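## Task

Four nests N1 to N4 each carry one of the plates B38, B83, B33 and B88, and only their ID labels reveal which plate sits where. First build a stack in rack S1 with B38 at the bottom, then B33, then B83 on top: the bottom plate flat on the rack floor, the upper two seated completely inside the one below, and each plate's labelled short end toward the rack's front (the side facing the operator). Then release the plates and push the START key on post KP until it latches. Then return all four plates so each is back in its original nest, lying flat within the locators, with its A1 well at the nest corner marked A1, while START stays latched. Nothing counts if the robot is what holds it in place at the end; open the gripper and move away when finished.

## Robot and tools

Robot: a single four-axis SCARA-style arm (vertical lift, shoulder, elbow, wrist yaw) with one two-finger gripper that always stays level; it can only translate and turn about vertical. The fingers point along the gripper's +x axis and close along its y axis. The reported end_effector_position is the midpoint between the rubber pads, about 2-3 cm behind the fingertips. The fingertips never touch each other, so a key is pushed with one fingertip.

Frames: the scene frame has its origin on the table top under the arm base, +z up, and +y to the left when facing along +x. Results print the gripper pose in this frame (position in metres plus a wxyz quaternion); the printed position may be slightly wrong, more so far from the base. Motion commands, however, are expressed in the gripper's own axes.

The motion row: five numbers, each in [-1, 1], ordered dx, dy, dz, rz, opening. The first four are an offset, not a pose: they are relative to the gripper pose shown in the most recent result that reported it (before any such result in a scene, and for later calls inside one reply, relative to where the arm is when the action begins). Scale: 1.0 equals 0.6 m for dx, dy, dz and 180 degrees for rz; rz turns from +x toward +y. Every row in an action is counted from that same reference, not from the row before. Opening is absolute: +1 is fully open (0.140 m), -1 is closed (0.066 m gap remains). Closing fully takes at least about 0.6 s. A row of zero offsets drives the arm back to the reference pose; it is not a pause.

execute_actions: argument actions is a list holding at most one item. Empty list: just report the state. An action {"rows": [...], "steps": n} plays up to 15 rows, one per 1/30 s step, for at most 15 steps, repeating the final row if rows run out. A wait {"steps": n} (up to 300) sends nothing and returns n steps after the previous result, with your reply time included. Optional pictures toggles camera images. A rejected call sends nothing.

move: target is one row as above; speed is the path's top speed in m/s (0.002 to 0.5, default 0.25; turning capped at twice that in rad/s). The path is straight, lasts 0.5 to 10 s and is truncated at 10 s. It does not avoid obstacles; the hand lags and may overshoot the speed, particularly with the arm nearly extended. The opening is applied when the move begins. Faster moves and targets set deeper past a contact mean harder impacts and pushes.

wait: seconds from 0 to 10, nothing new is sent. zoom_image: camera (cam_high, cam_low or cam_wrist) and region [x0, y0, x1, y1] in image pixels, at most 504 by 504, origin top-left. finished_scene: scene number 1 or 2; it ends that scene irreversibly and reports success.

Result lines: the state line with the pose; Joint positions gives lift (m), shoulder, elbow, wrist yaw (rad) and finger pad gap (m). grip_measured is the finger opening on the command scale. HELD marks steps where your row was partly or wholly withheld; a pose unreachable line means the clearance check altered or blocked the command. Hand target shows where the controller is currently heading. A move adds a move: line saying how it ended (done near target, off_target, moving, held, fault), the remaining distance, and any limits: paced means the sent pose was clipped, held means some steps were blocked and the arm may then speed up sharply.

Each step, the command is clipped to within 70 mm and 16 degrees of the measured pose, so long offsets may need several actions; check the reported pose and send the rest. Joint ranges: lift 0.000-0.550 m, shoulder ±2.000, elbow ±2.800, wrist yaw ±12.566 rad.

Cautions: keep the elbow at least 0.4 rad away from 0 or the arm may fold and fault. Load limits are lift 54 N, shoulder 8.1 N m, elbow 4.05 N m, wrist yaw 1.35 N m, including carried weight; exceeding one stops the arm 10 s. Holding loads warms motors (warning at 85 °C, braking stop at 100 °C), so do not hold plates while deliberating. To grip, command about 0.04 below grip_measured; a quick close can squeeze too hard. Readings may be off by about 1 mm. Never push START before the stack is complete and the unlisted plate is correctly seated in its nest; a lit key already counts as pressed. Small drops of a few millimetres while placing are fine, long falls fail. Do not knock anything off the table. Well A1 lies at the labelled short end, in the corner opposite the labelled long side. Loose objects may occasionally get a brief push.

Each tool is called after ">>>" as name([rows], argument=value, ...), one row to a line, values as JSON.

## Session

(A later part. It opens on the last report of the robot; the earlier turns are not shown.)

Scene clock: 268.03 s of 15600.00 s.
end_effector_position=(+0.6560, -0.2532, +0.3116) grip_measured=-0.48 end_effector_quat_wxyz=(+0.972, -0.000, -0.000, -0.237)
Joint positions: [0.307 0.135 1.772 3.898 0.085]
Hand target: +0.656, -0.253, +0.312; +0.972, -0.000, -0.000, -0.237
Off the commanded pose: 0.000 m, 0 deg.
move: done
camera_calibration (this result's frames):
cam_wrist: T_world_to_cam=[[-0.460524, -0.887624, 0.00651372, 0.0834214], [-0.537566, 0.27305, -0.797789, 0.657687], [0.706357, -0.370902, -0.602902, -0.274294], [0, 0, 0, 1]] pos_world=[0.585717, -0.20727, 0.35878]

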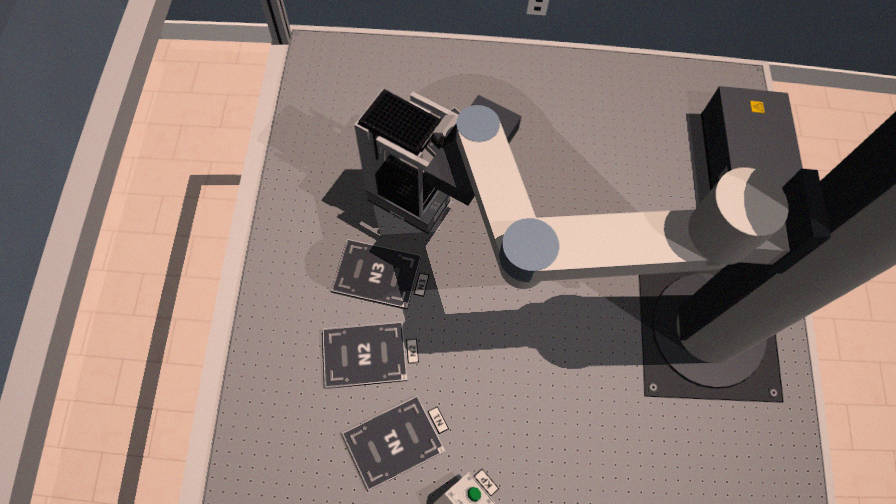

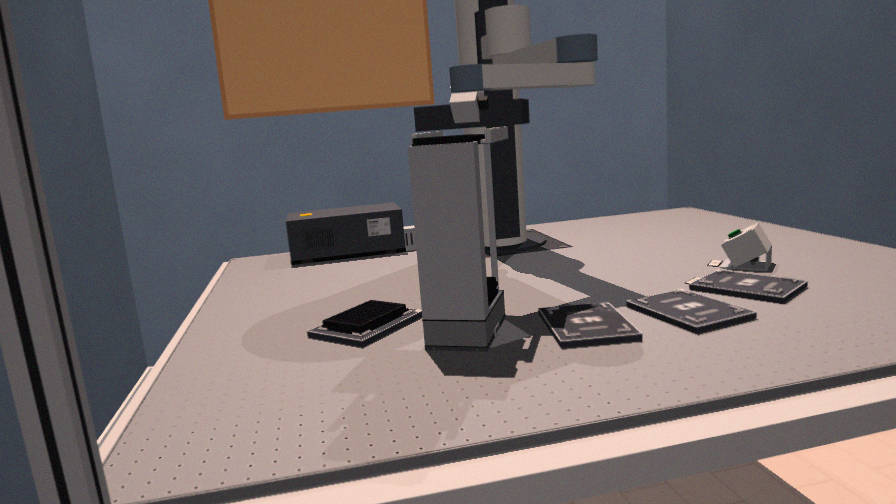

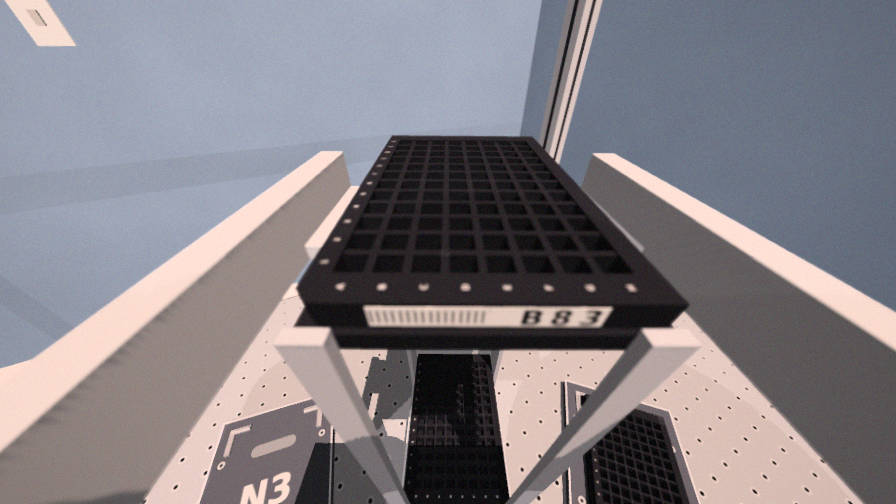

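Entered. Down to 0.099.

>>> move(target=[0.001,0,-0.354,0,-0.6], speed=0.1)

>>> move(target=[0,0,-0.006,0,-0.6], speed=0.005)

>>> move(target=[0,0,0,0,0.2])

>>> move(target=[-0.22,0,0.03,0,0.2], speed=0.15)

Scene clock: 275.57 s of 15600.00 s.
end_effector_position=(+0.6566, -0.2534, +0.0991) grip_measured=-0.48 end_effector_quat_wxyz=(+0.972, -0.000, -0.000, -0.236)
Joint positions: [0.094 0.134 1.776 3.897 0.085]
Hand target: +0.657, -0.253, +0.099; +0.972, -0.000, -0.000, -0.237
Off the commanded pose: 0.000 m, 0 deg.
After step 90, 2.10 s passed at rest.
move: done
camera_calibration (this result's frames):
cam_wrist: T_world_to_cam=[[-0.460256, -0.887762, 0.00651372, 0.0846933], [-0.537648, 0.272888, -0.797789, 0.488538], [0.706469, -0.370689, -0.602902, -0.402881], [0, 0, 0, 1]] pos_world=[0.586265, -0.207472, 0.1463]

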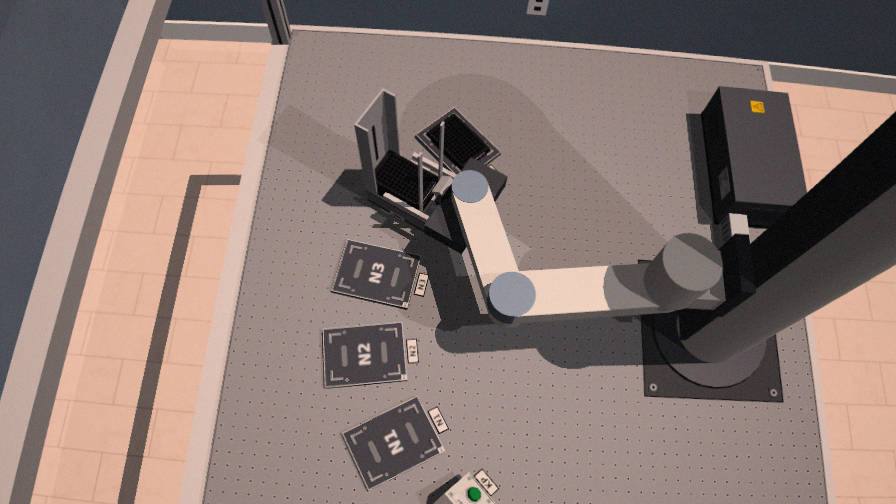

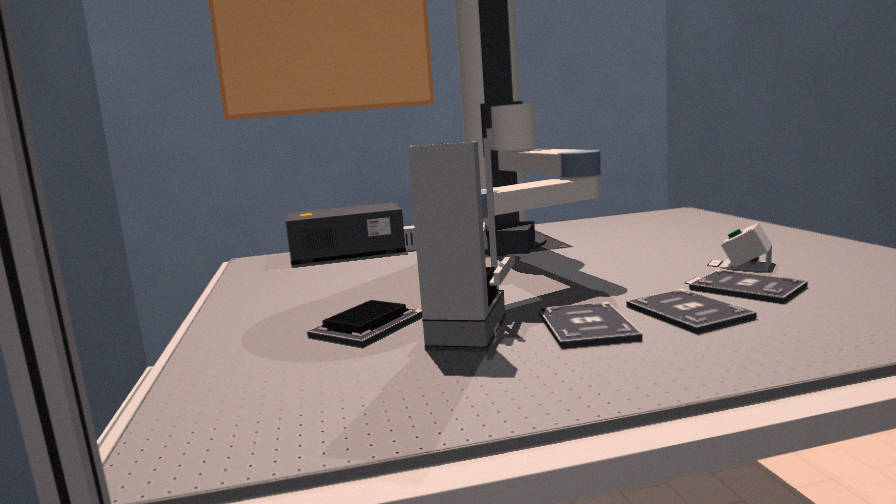

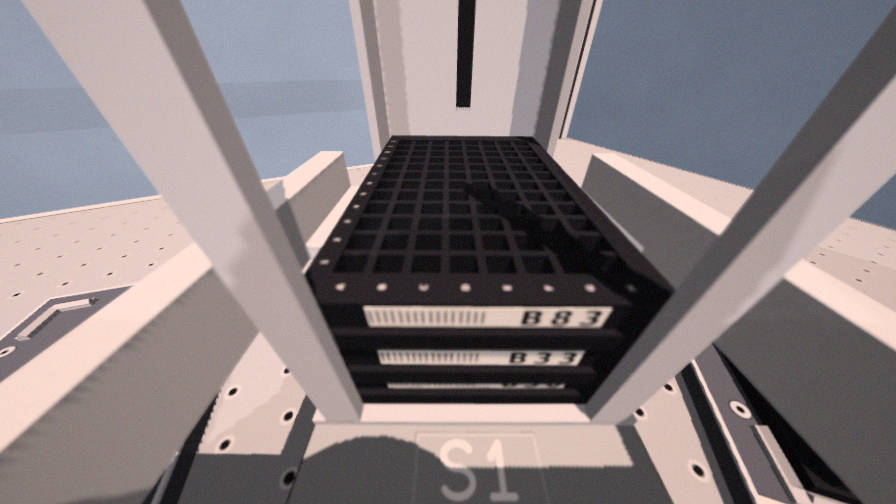

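Scene clock: 276.50 s of 15600.00 s.
end_effector_position=(+0.6566, -0.2534, +0.0956) grip_measured=-0.48 end_effector_quat_wxyz=(+0.972, -0.000, -0.000, -0.236)
Joint positions: [0.091 0.134 1.776 3.897 0.085]
Hand target: +0.657, -0.253, +0.095; +0.972, -0.000, -0.000, -0.236
Off the commanded pose: 0.000 m, 0 deg.
move: done
camera_calibration (this result's frames):
cam_wrist: T_world_to_cam=[[-0.460243, -0.887769, 0.00651372, 0.0847147], [-0.537652, 0.27288, -0.797789, 0.485738], [0.706474, -0.370679, -0.602902, -0.404998], [0, 0, 0, 1]] pos_world=[0.586268, -0.207465, 0.14279]

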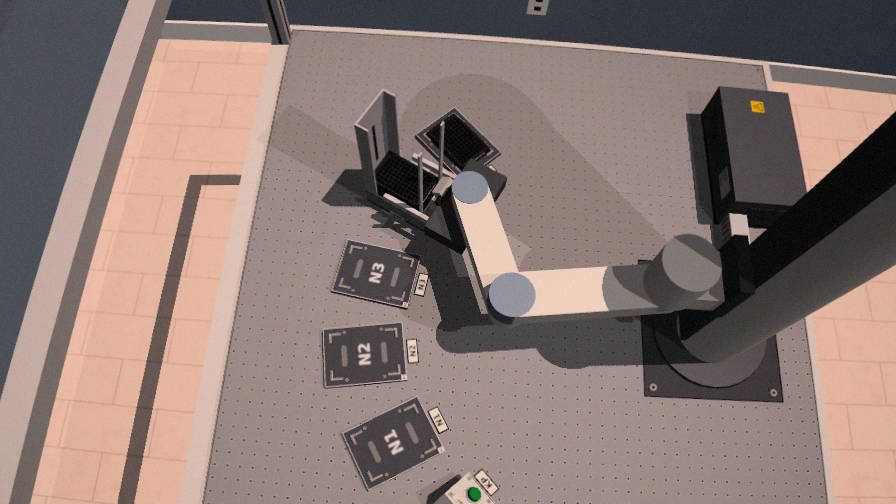

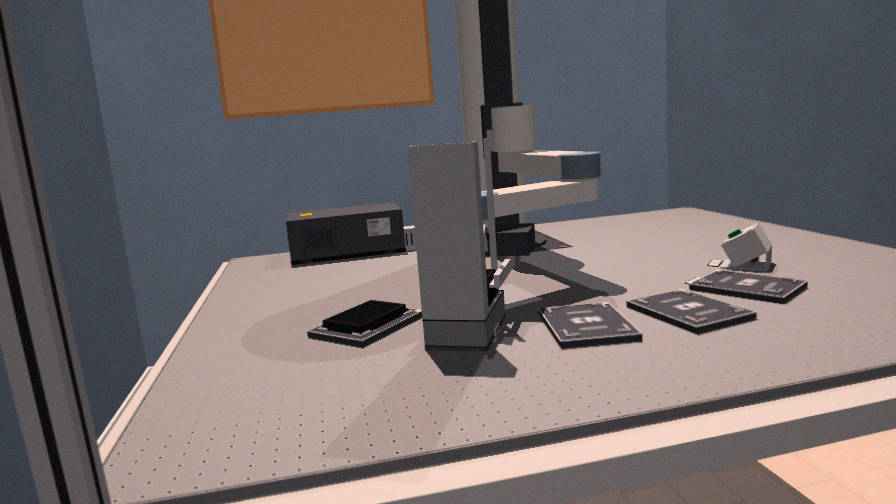

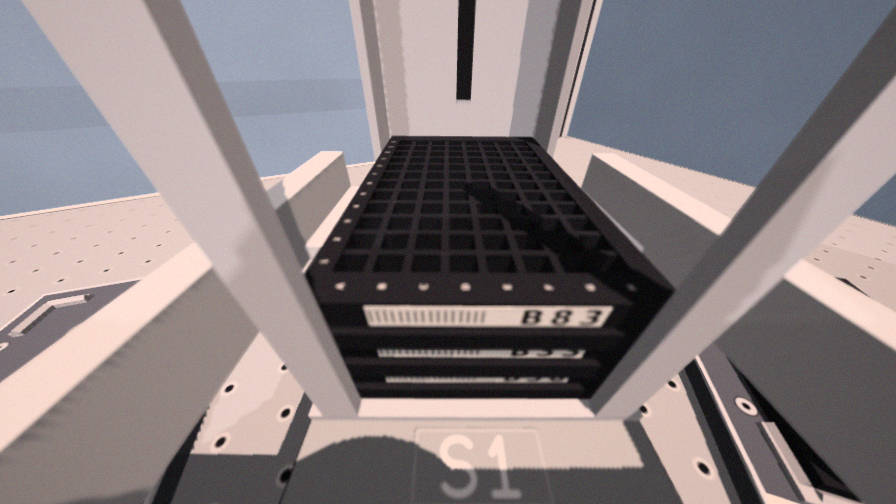

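Scene clock: 277.00 s of 15600.00 s.
end_effector_position=(+0.6566, -0.2534, +0.0956) grip_measured=+0.20 end_effector_quat_wxyz=(+0.972, -0.000, -0.000, -0.236)
Joint positions: [0.091 0.134 1.776 3.897 0.11 ]
Hand target: +0.657, -0.253, +0.096; +0.972, -0.000, -0.000, -0.236
Off the commanded pose: 0.000 m, 0 deg.
move: done
camera_calibration (this result's frames):
cam_wrist: T_world_to_cam=[[-0.460244, -0.887768, 0.00651372, 0.0847151], [-0.537652, 0.27288, -0.797789, 0.485738], [0.706474, -0.37068, -0.602902, -0.404997], [0, 0, 0, 1]] pos_world=[0.586268, -0.207465, 0.142791]

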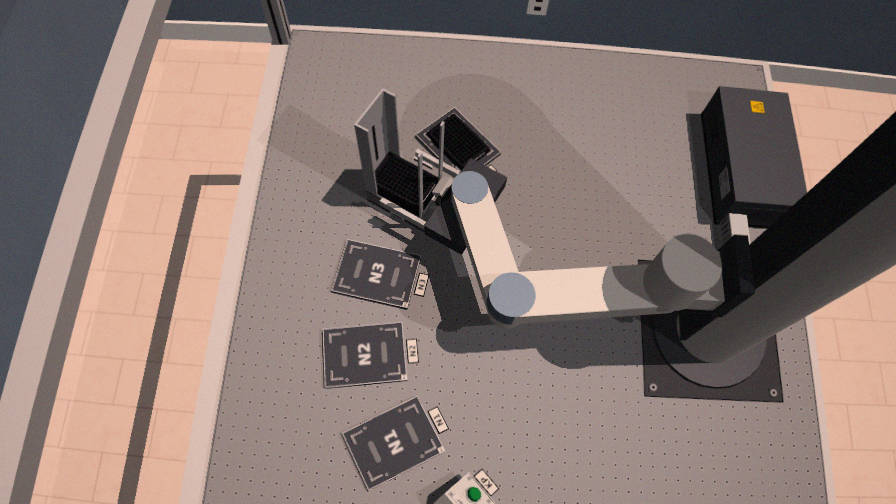

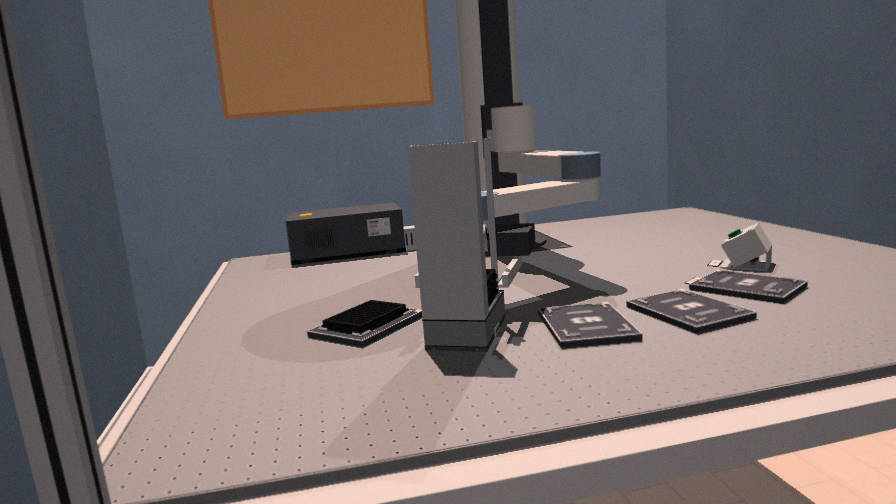

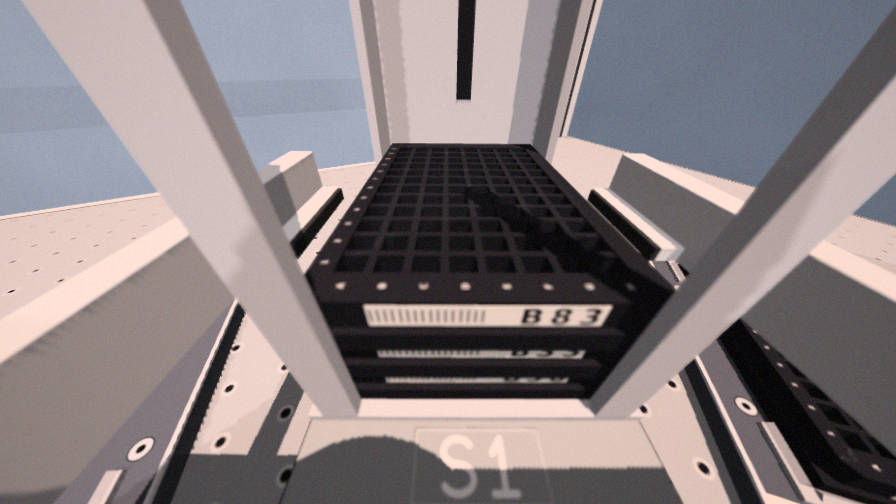

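Scene clock: 278.23 s of 15600.00 s.
end_effector_position=(+0.5393, -0.1928, +0.1136) grip_measured=+0.20 end_effector_quat_wxyz=(+0.972, -0.000, -0.000, -0.237)
Joint positions: [0.109 0.407 1.092 4.306 0.11 ]
Hand target: +0.539, -0.193, +0.114; +0.972, -0.000, -0.000, -0.236
Off the commanded pose: 0.000 m, 0 deg.
move: done
camera_calibration (this result's frames):
cam_wrist: T_world_to_cam=[[-0.460506, -0.887633, 0.00651372, 0.0845405], [-0.537571, 0.273039, -0.797789, 0.42049], [0.706365, -0.370888, -0.602902, -0.288804], [0, 0, 0, 1]] pos_world=[0.468976, -0.146883, 0.160791]

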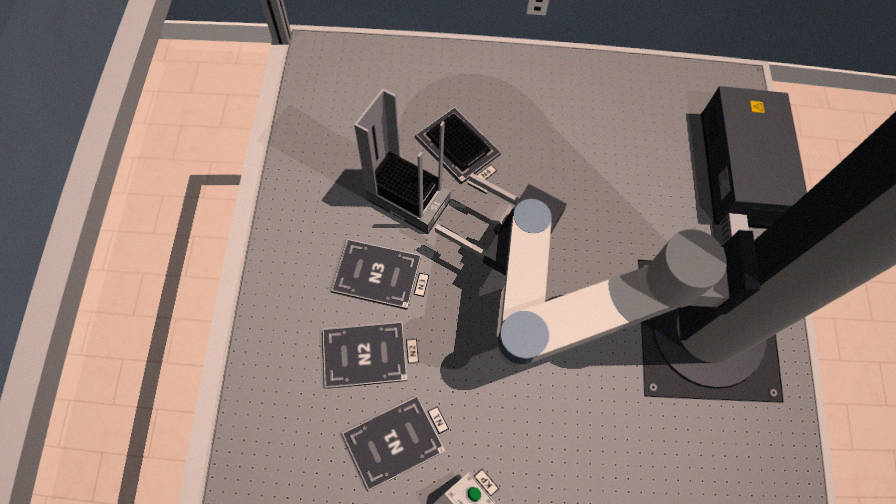

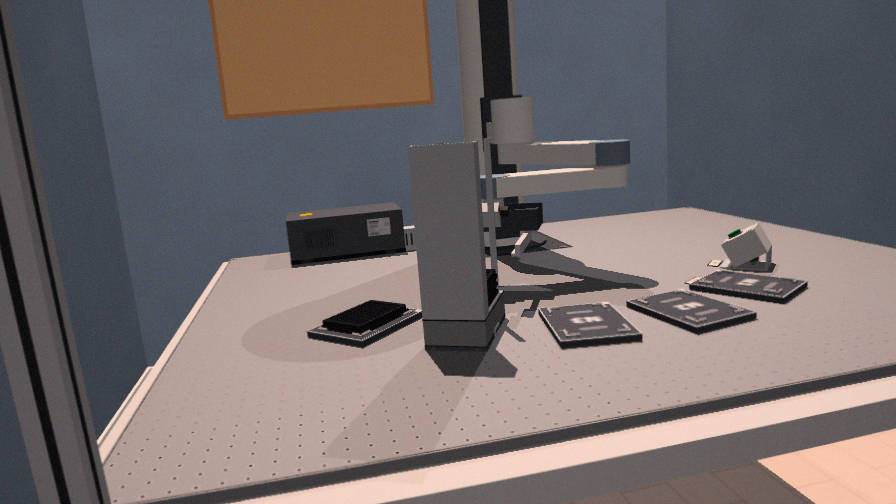

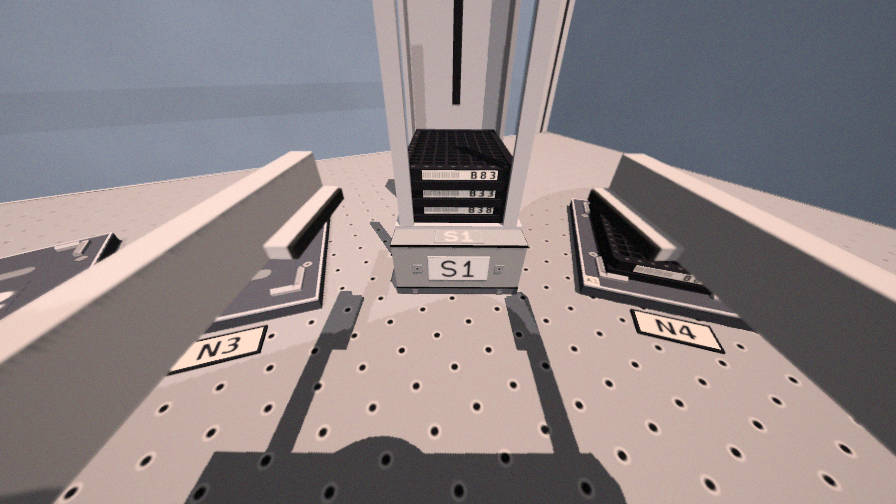

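>>> move(target=[-0.345,0.597,0.05,0.4,-1])

Scene clock: 283.77 s of 15600.00 s.
end_effector_position=(+0.5199, +0.2206, +0.1436) grip_measured=-1.00 end_effector_quat_wxyz=(+0.925, -0.000, -0.000, +0.380)
Joint positions: [0.139 1.358 1.101 4.604 0.066]
Hand target: +0.520, +0.220, +0.144; +0.925, -0.000, -0.000, +0.380
Off the commanded pose: 0.000 m, 0 deg.
move: done
camera_calibration (this result's frames):
cam_wrist: T_world_to_cam=[[0.702273, -0.711878, 0.00651372, -0.200923], [-0.425561, -0.427119, -0.797789, 0.417342], [0.57071, 0.557493, -0.602902, -0.238016], [0, 0, 0, 1]] pos_world=[0.454546, 0.167915, 0.190759]

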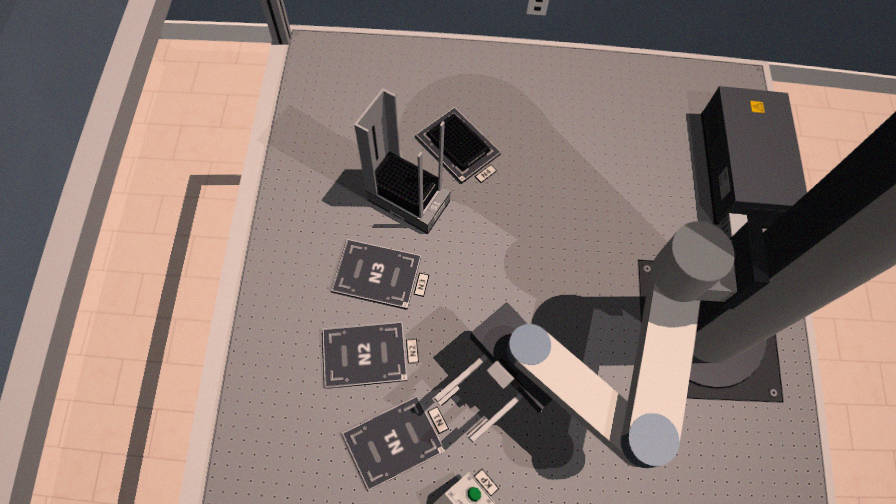

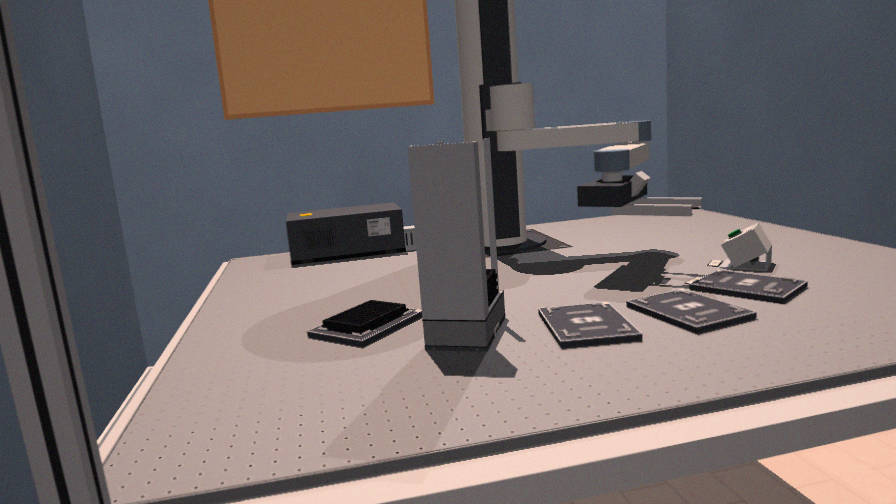

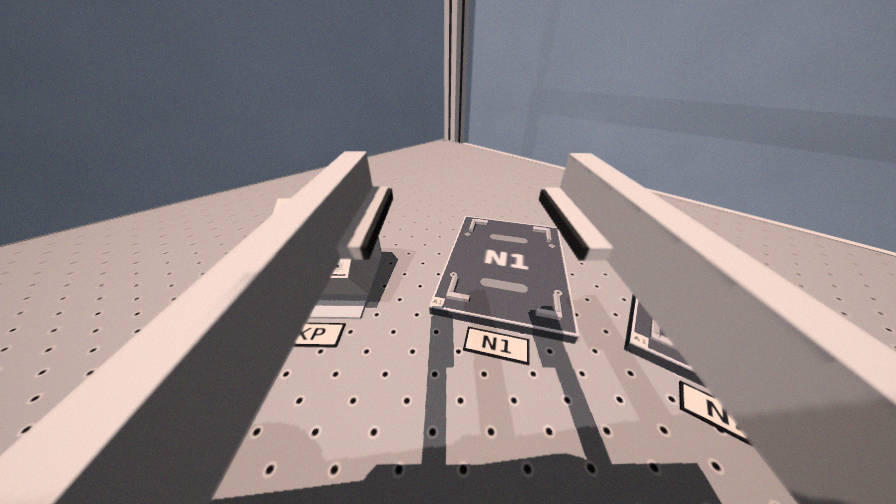

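>>> move(target=[0,0.19,0,0.03,0.5], speed=0.15)

Scene clock: 289.63 s of 15600.00 s.
end_effector_position=(+0.4397, +0.3018, +0.1436) grip_measured=+0.50 end_effector_quat_wxyz=(+0.906, -0.000, -0.000, +0.423)
Joint positions: [0.139 1.754 1.043 4.36  0.121]
Hand target: +0.440, +0.302, +0.144; +0.906, -0.000, -0.000, +0.423
Off the commanded pose: 0.000 m, 0 deg.
After step 90, 1.77 s passed at rest.
move: done
camera_calibration (this result's frames):
cam_wrist: T_world_to_cam=[[0.766511, -0.642199, 0.00651372, -0.136032], [-0.383216, -0.465488, -0.797789, 0.410817], [0.515371, 0.609017, -0.602902, -0.228681], [0, 0, 0, 1]] pos_world=[0.379557, 0.243142, 0.190759]

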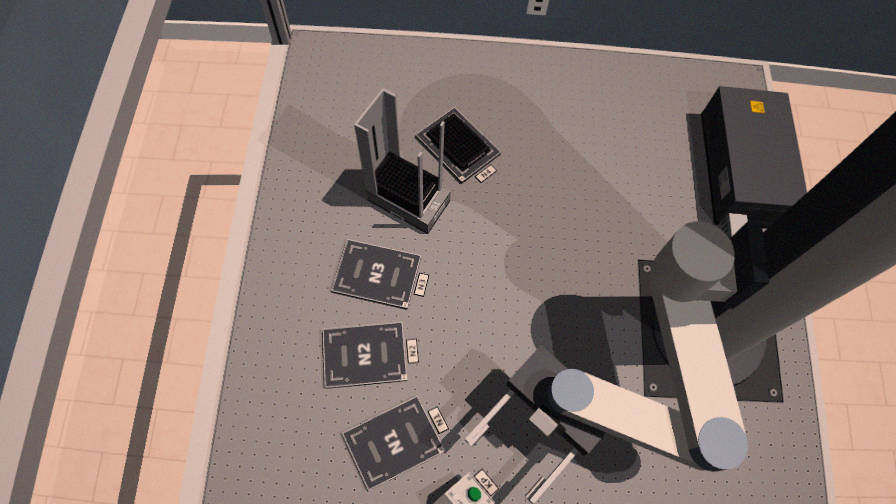

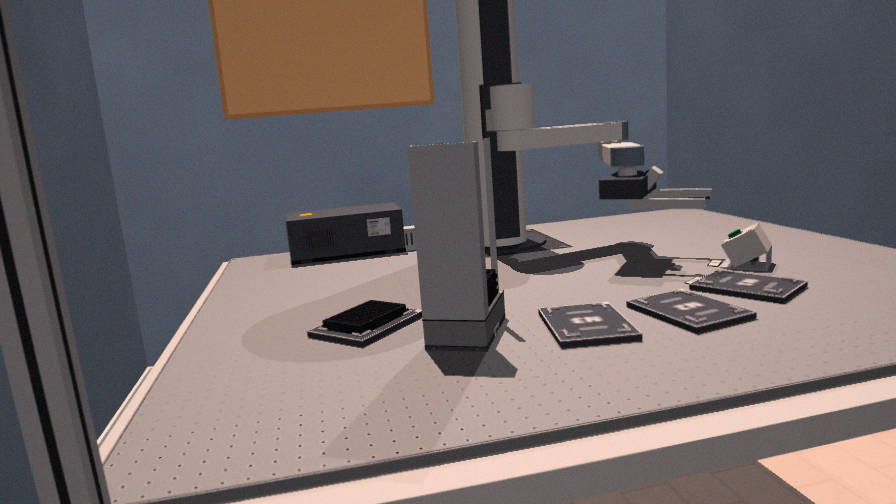

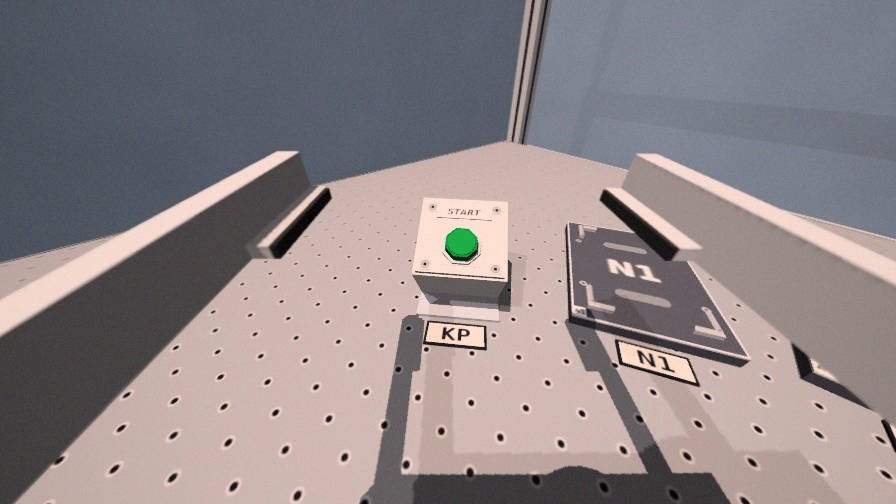

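Second view for triangulation.

>>> move(target=[0.08,0,0,0,0.5], speed=0.1)

Scene clock: 292.23 s of 15600.00 s.
end_effector_position=(+0.4704, +0.3387, +0.1436) grip_measured=+0.50 end_effector_quat_wxyz=(+0.906, -0.000, -0.000, +0.424)
Joint positions: [0.139 1.677 1.267 4.214 0.121]
Hand target: +0.470, +0.339, +0.144; +0.906, -0.000, -0.000, +0.423
Off the commanded pose: 0.000 m, 0 deg.
move: done
camera_calibration (this result's frames):
cam_wrist: T_world_to_cam=[[0.766758, -0.641903, 0.00651372, -0.136101], [-0.383036, -0.465636, -0.797789, 0.439739], [0.515136, 0.609216, -0.602902, -0.266952], [0, 0, 0, 1]] pos_world=[0.410309, 0.280026, 0.190759]

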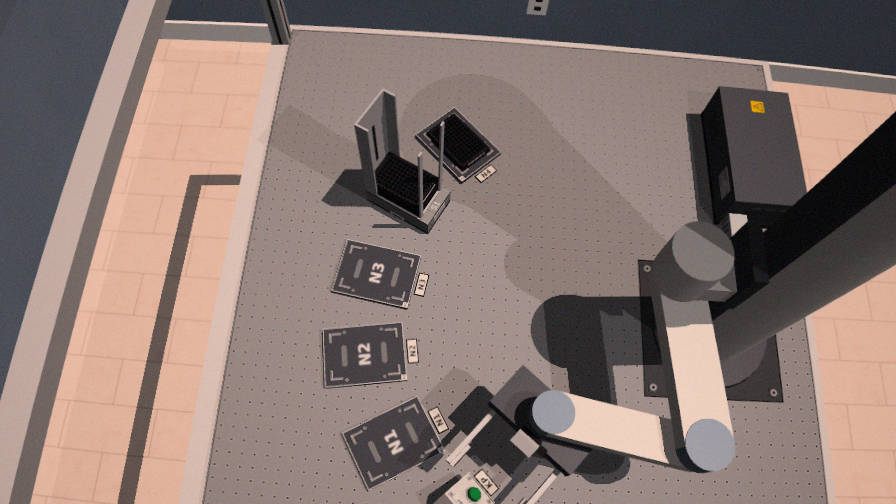

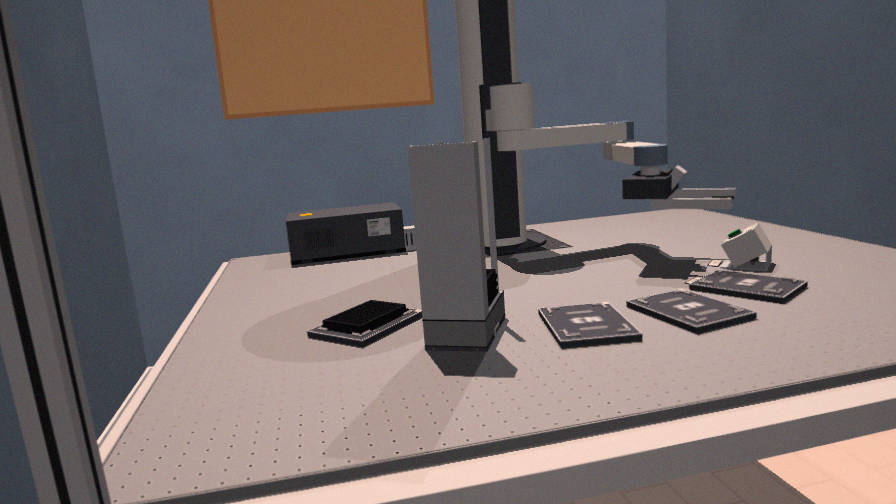

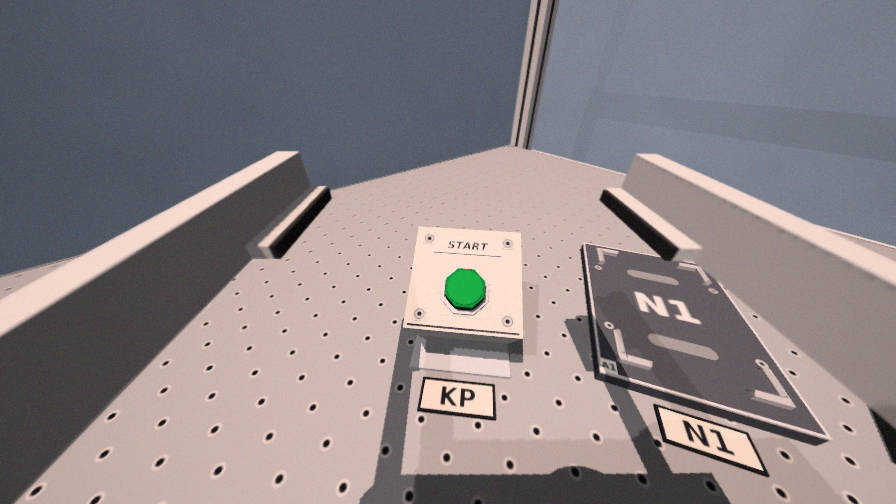

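>>> move(target=[0.002,-0.115,0,0,0.5], speed=0.1)

>>> move(target=[0,0,-0.086,0,0.5], speed=0.04)

Scene clock: 297.97 s of 15600.00 s.
end_effector_position=(+0.5242, +0.2953, +0.1436) grip_measured=+0.50 end_effector_quat_wxyz=(+0.906, -0.000, -0.000, +0.423)
Joint positions: [0.139 1.439 1.32  4.399 0.122]
Hand target: +0.524, +0.295, +0.144; +0.906, -0.000, -0.000, +0.424
Off the commanded pose: 0.000 m, 0 deg.
After step 90, 1.77 s passed at rest.
move: done
camera_calibration (this result's frames):
cam_wrist: T_world_to_cam=[[0.76639, -0.642342, 0.00651372, -0.204945], [-0.383303, -0.465416, -0.797789, 0.440206], [0.515485, 0.608921, -0.602902, -0.268314], [0, 0, 0, 1]] pos_world=[0.464112, 0.236616, 0.190759]

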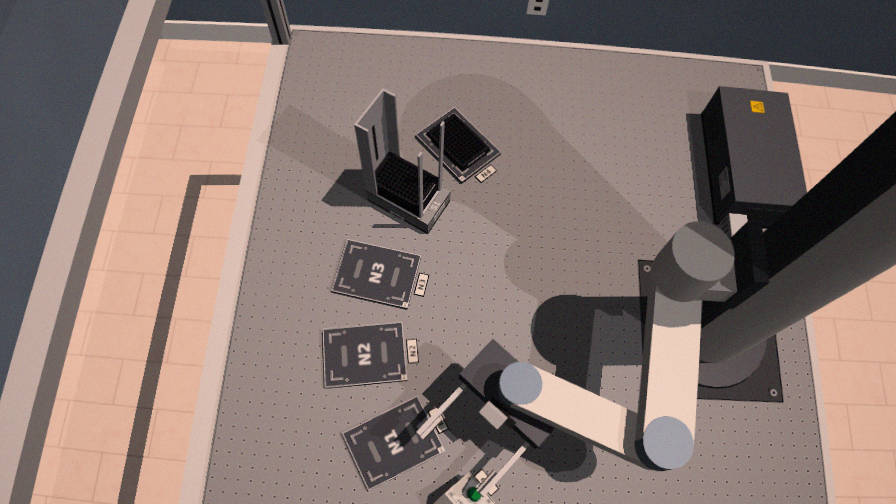

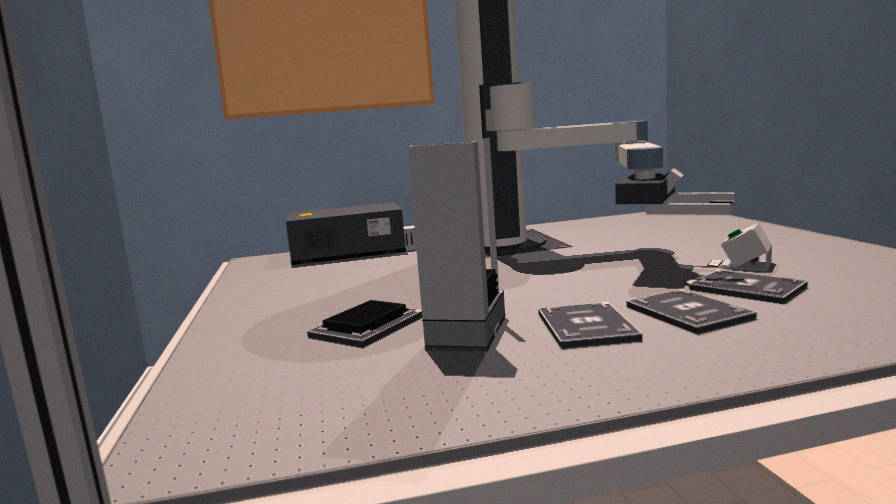

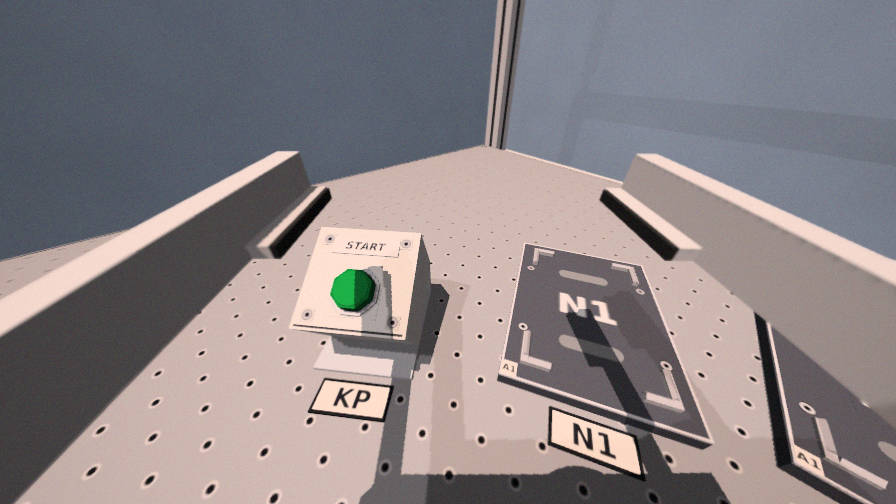

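Scene clock: 299.50 s of 15600.00 s.
end_effector_position=(+0.5242, +0.2953, +0.0919) grip_measured=+0.50 end_effector_quat_wxyz=(+0.906, -0.000, -0.000, +0.423)
Joint positions: [0.087 1.439 1.32  4.399 0.121]
Hand target: +0.524, +0.295, +0.092; +0.906, -0.000, -0.000, +0.423
Off the commanded pose: 0.000 m, 0 deg.
move: done
camera_calibration (this result's frames):
cam_wrist: T_world_to_cam=[[0.766376, -0.64236, 0.00651372, -0.204604], [-0.383314, -0.465407, -0.797789, 0.398987], [0.515499, 0.608909, -0.602902, -0.299465], [0, 0, 0, 1]] pos_world=[0.464115, 0.236609, 0.139092]

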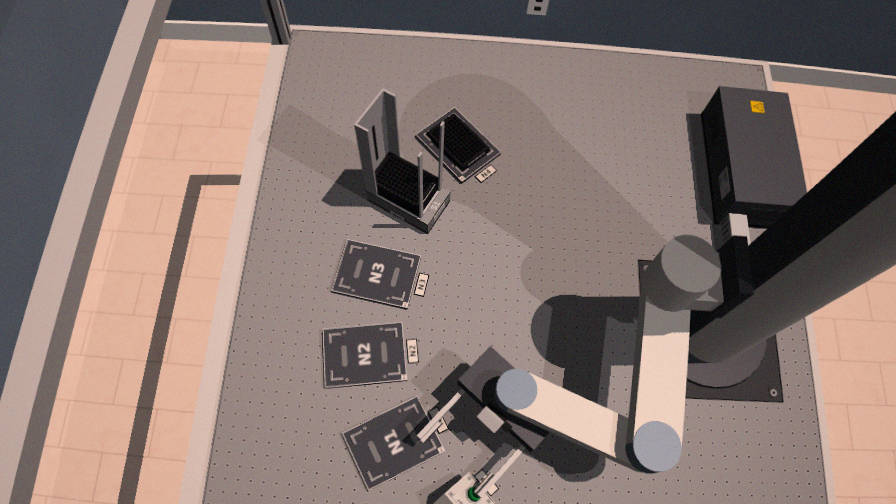

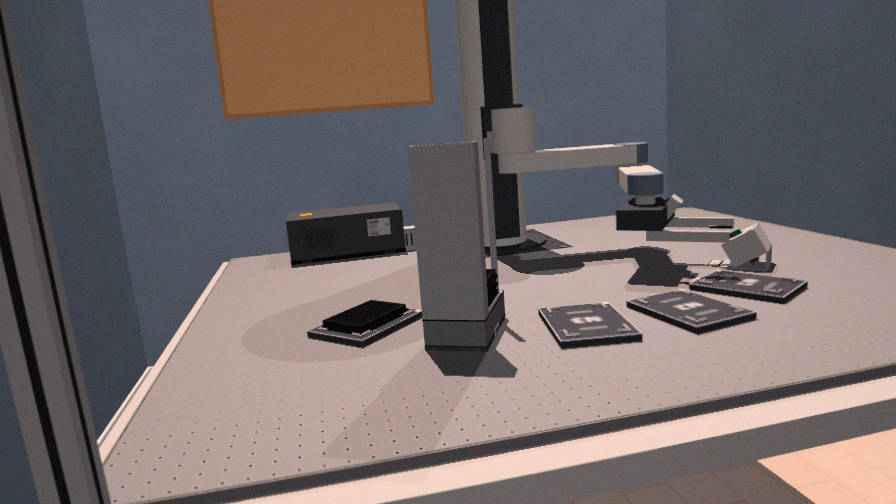

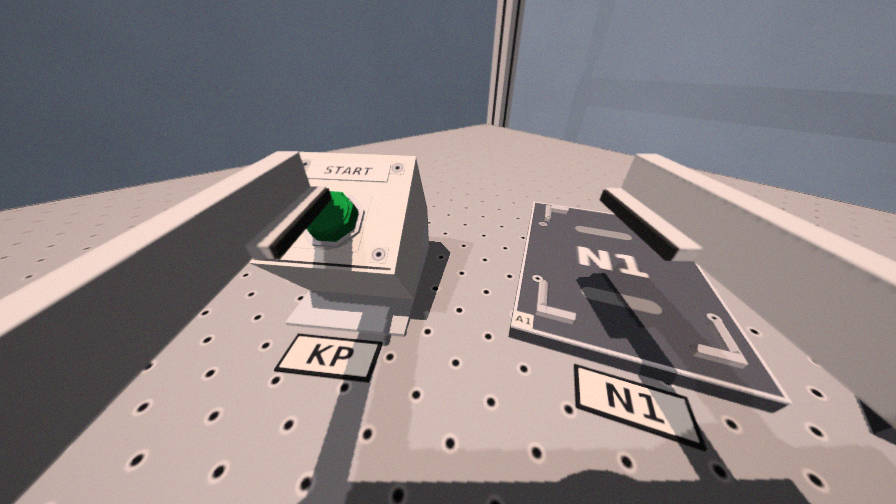

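>>> move(target=[0,-0.004,-0.013,0,0.5], speed=0.008)

Scene clock: 303.47 s of 15600.00 s.
end_effector_position=(+0.5260, +0.2937, +0.0841) grip_measured=+0.50 end_effector_quat_wxyz=(+0.906, -0.000, -0.000, +0.423)
Joint positions: [0.079 1.431 1.322 4.404 0.122]
Hand target: +0.526, +0.294, +0.084; +0.906, -0.000, -0.000, +0.423
Off the commanded pose: 0.000 m, 0 deg.
move: done
camera_calibration (this result's frames):
cam_wrist: T_world_to_cam=[[0.766265, -0.642492, 0.00651372, -0.206839], [-0.383394, -0.465341, -0.797789, 0.392789], [0.515604, 0.60882, -0.602902, -0.304186], [0, 0, 0, 1]] pos_world=[0.465926, 0.235083, 0.131316]

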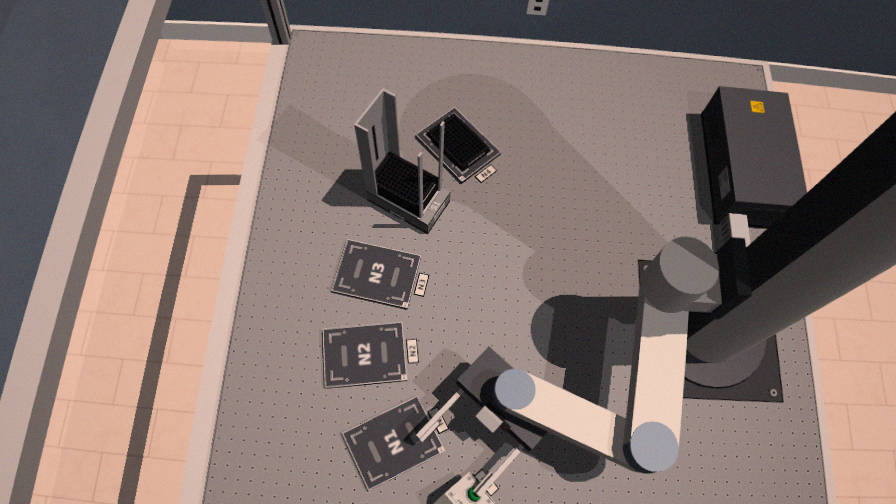

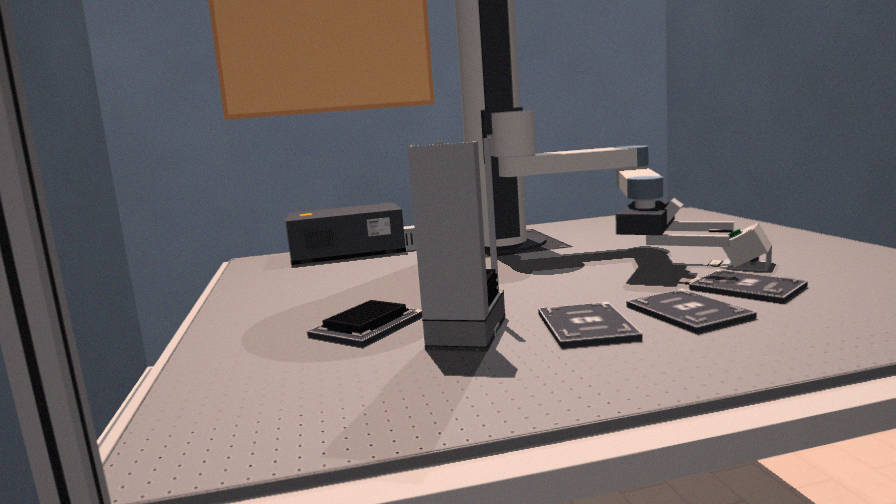

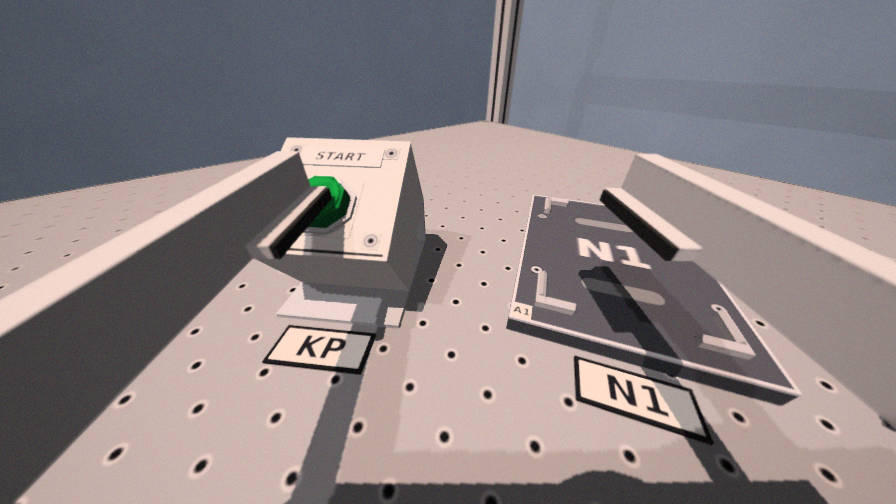

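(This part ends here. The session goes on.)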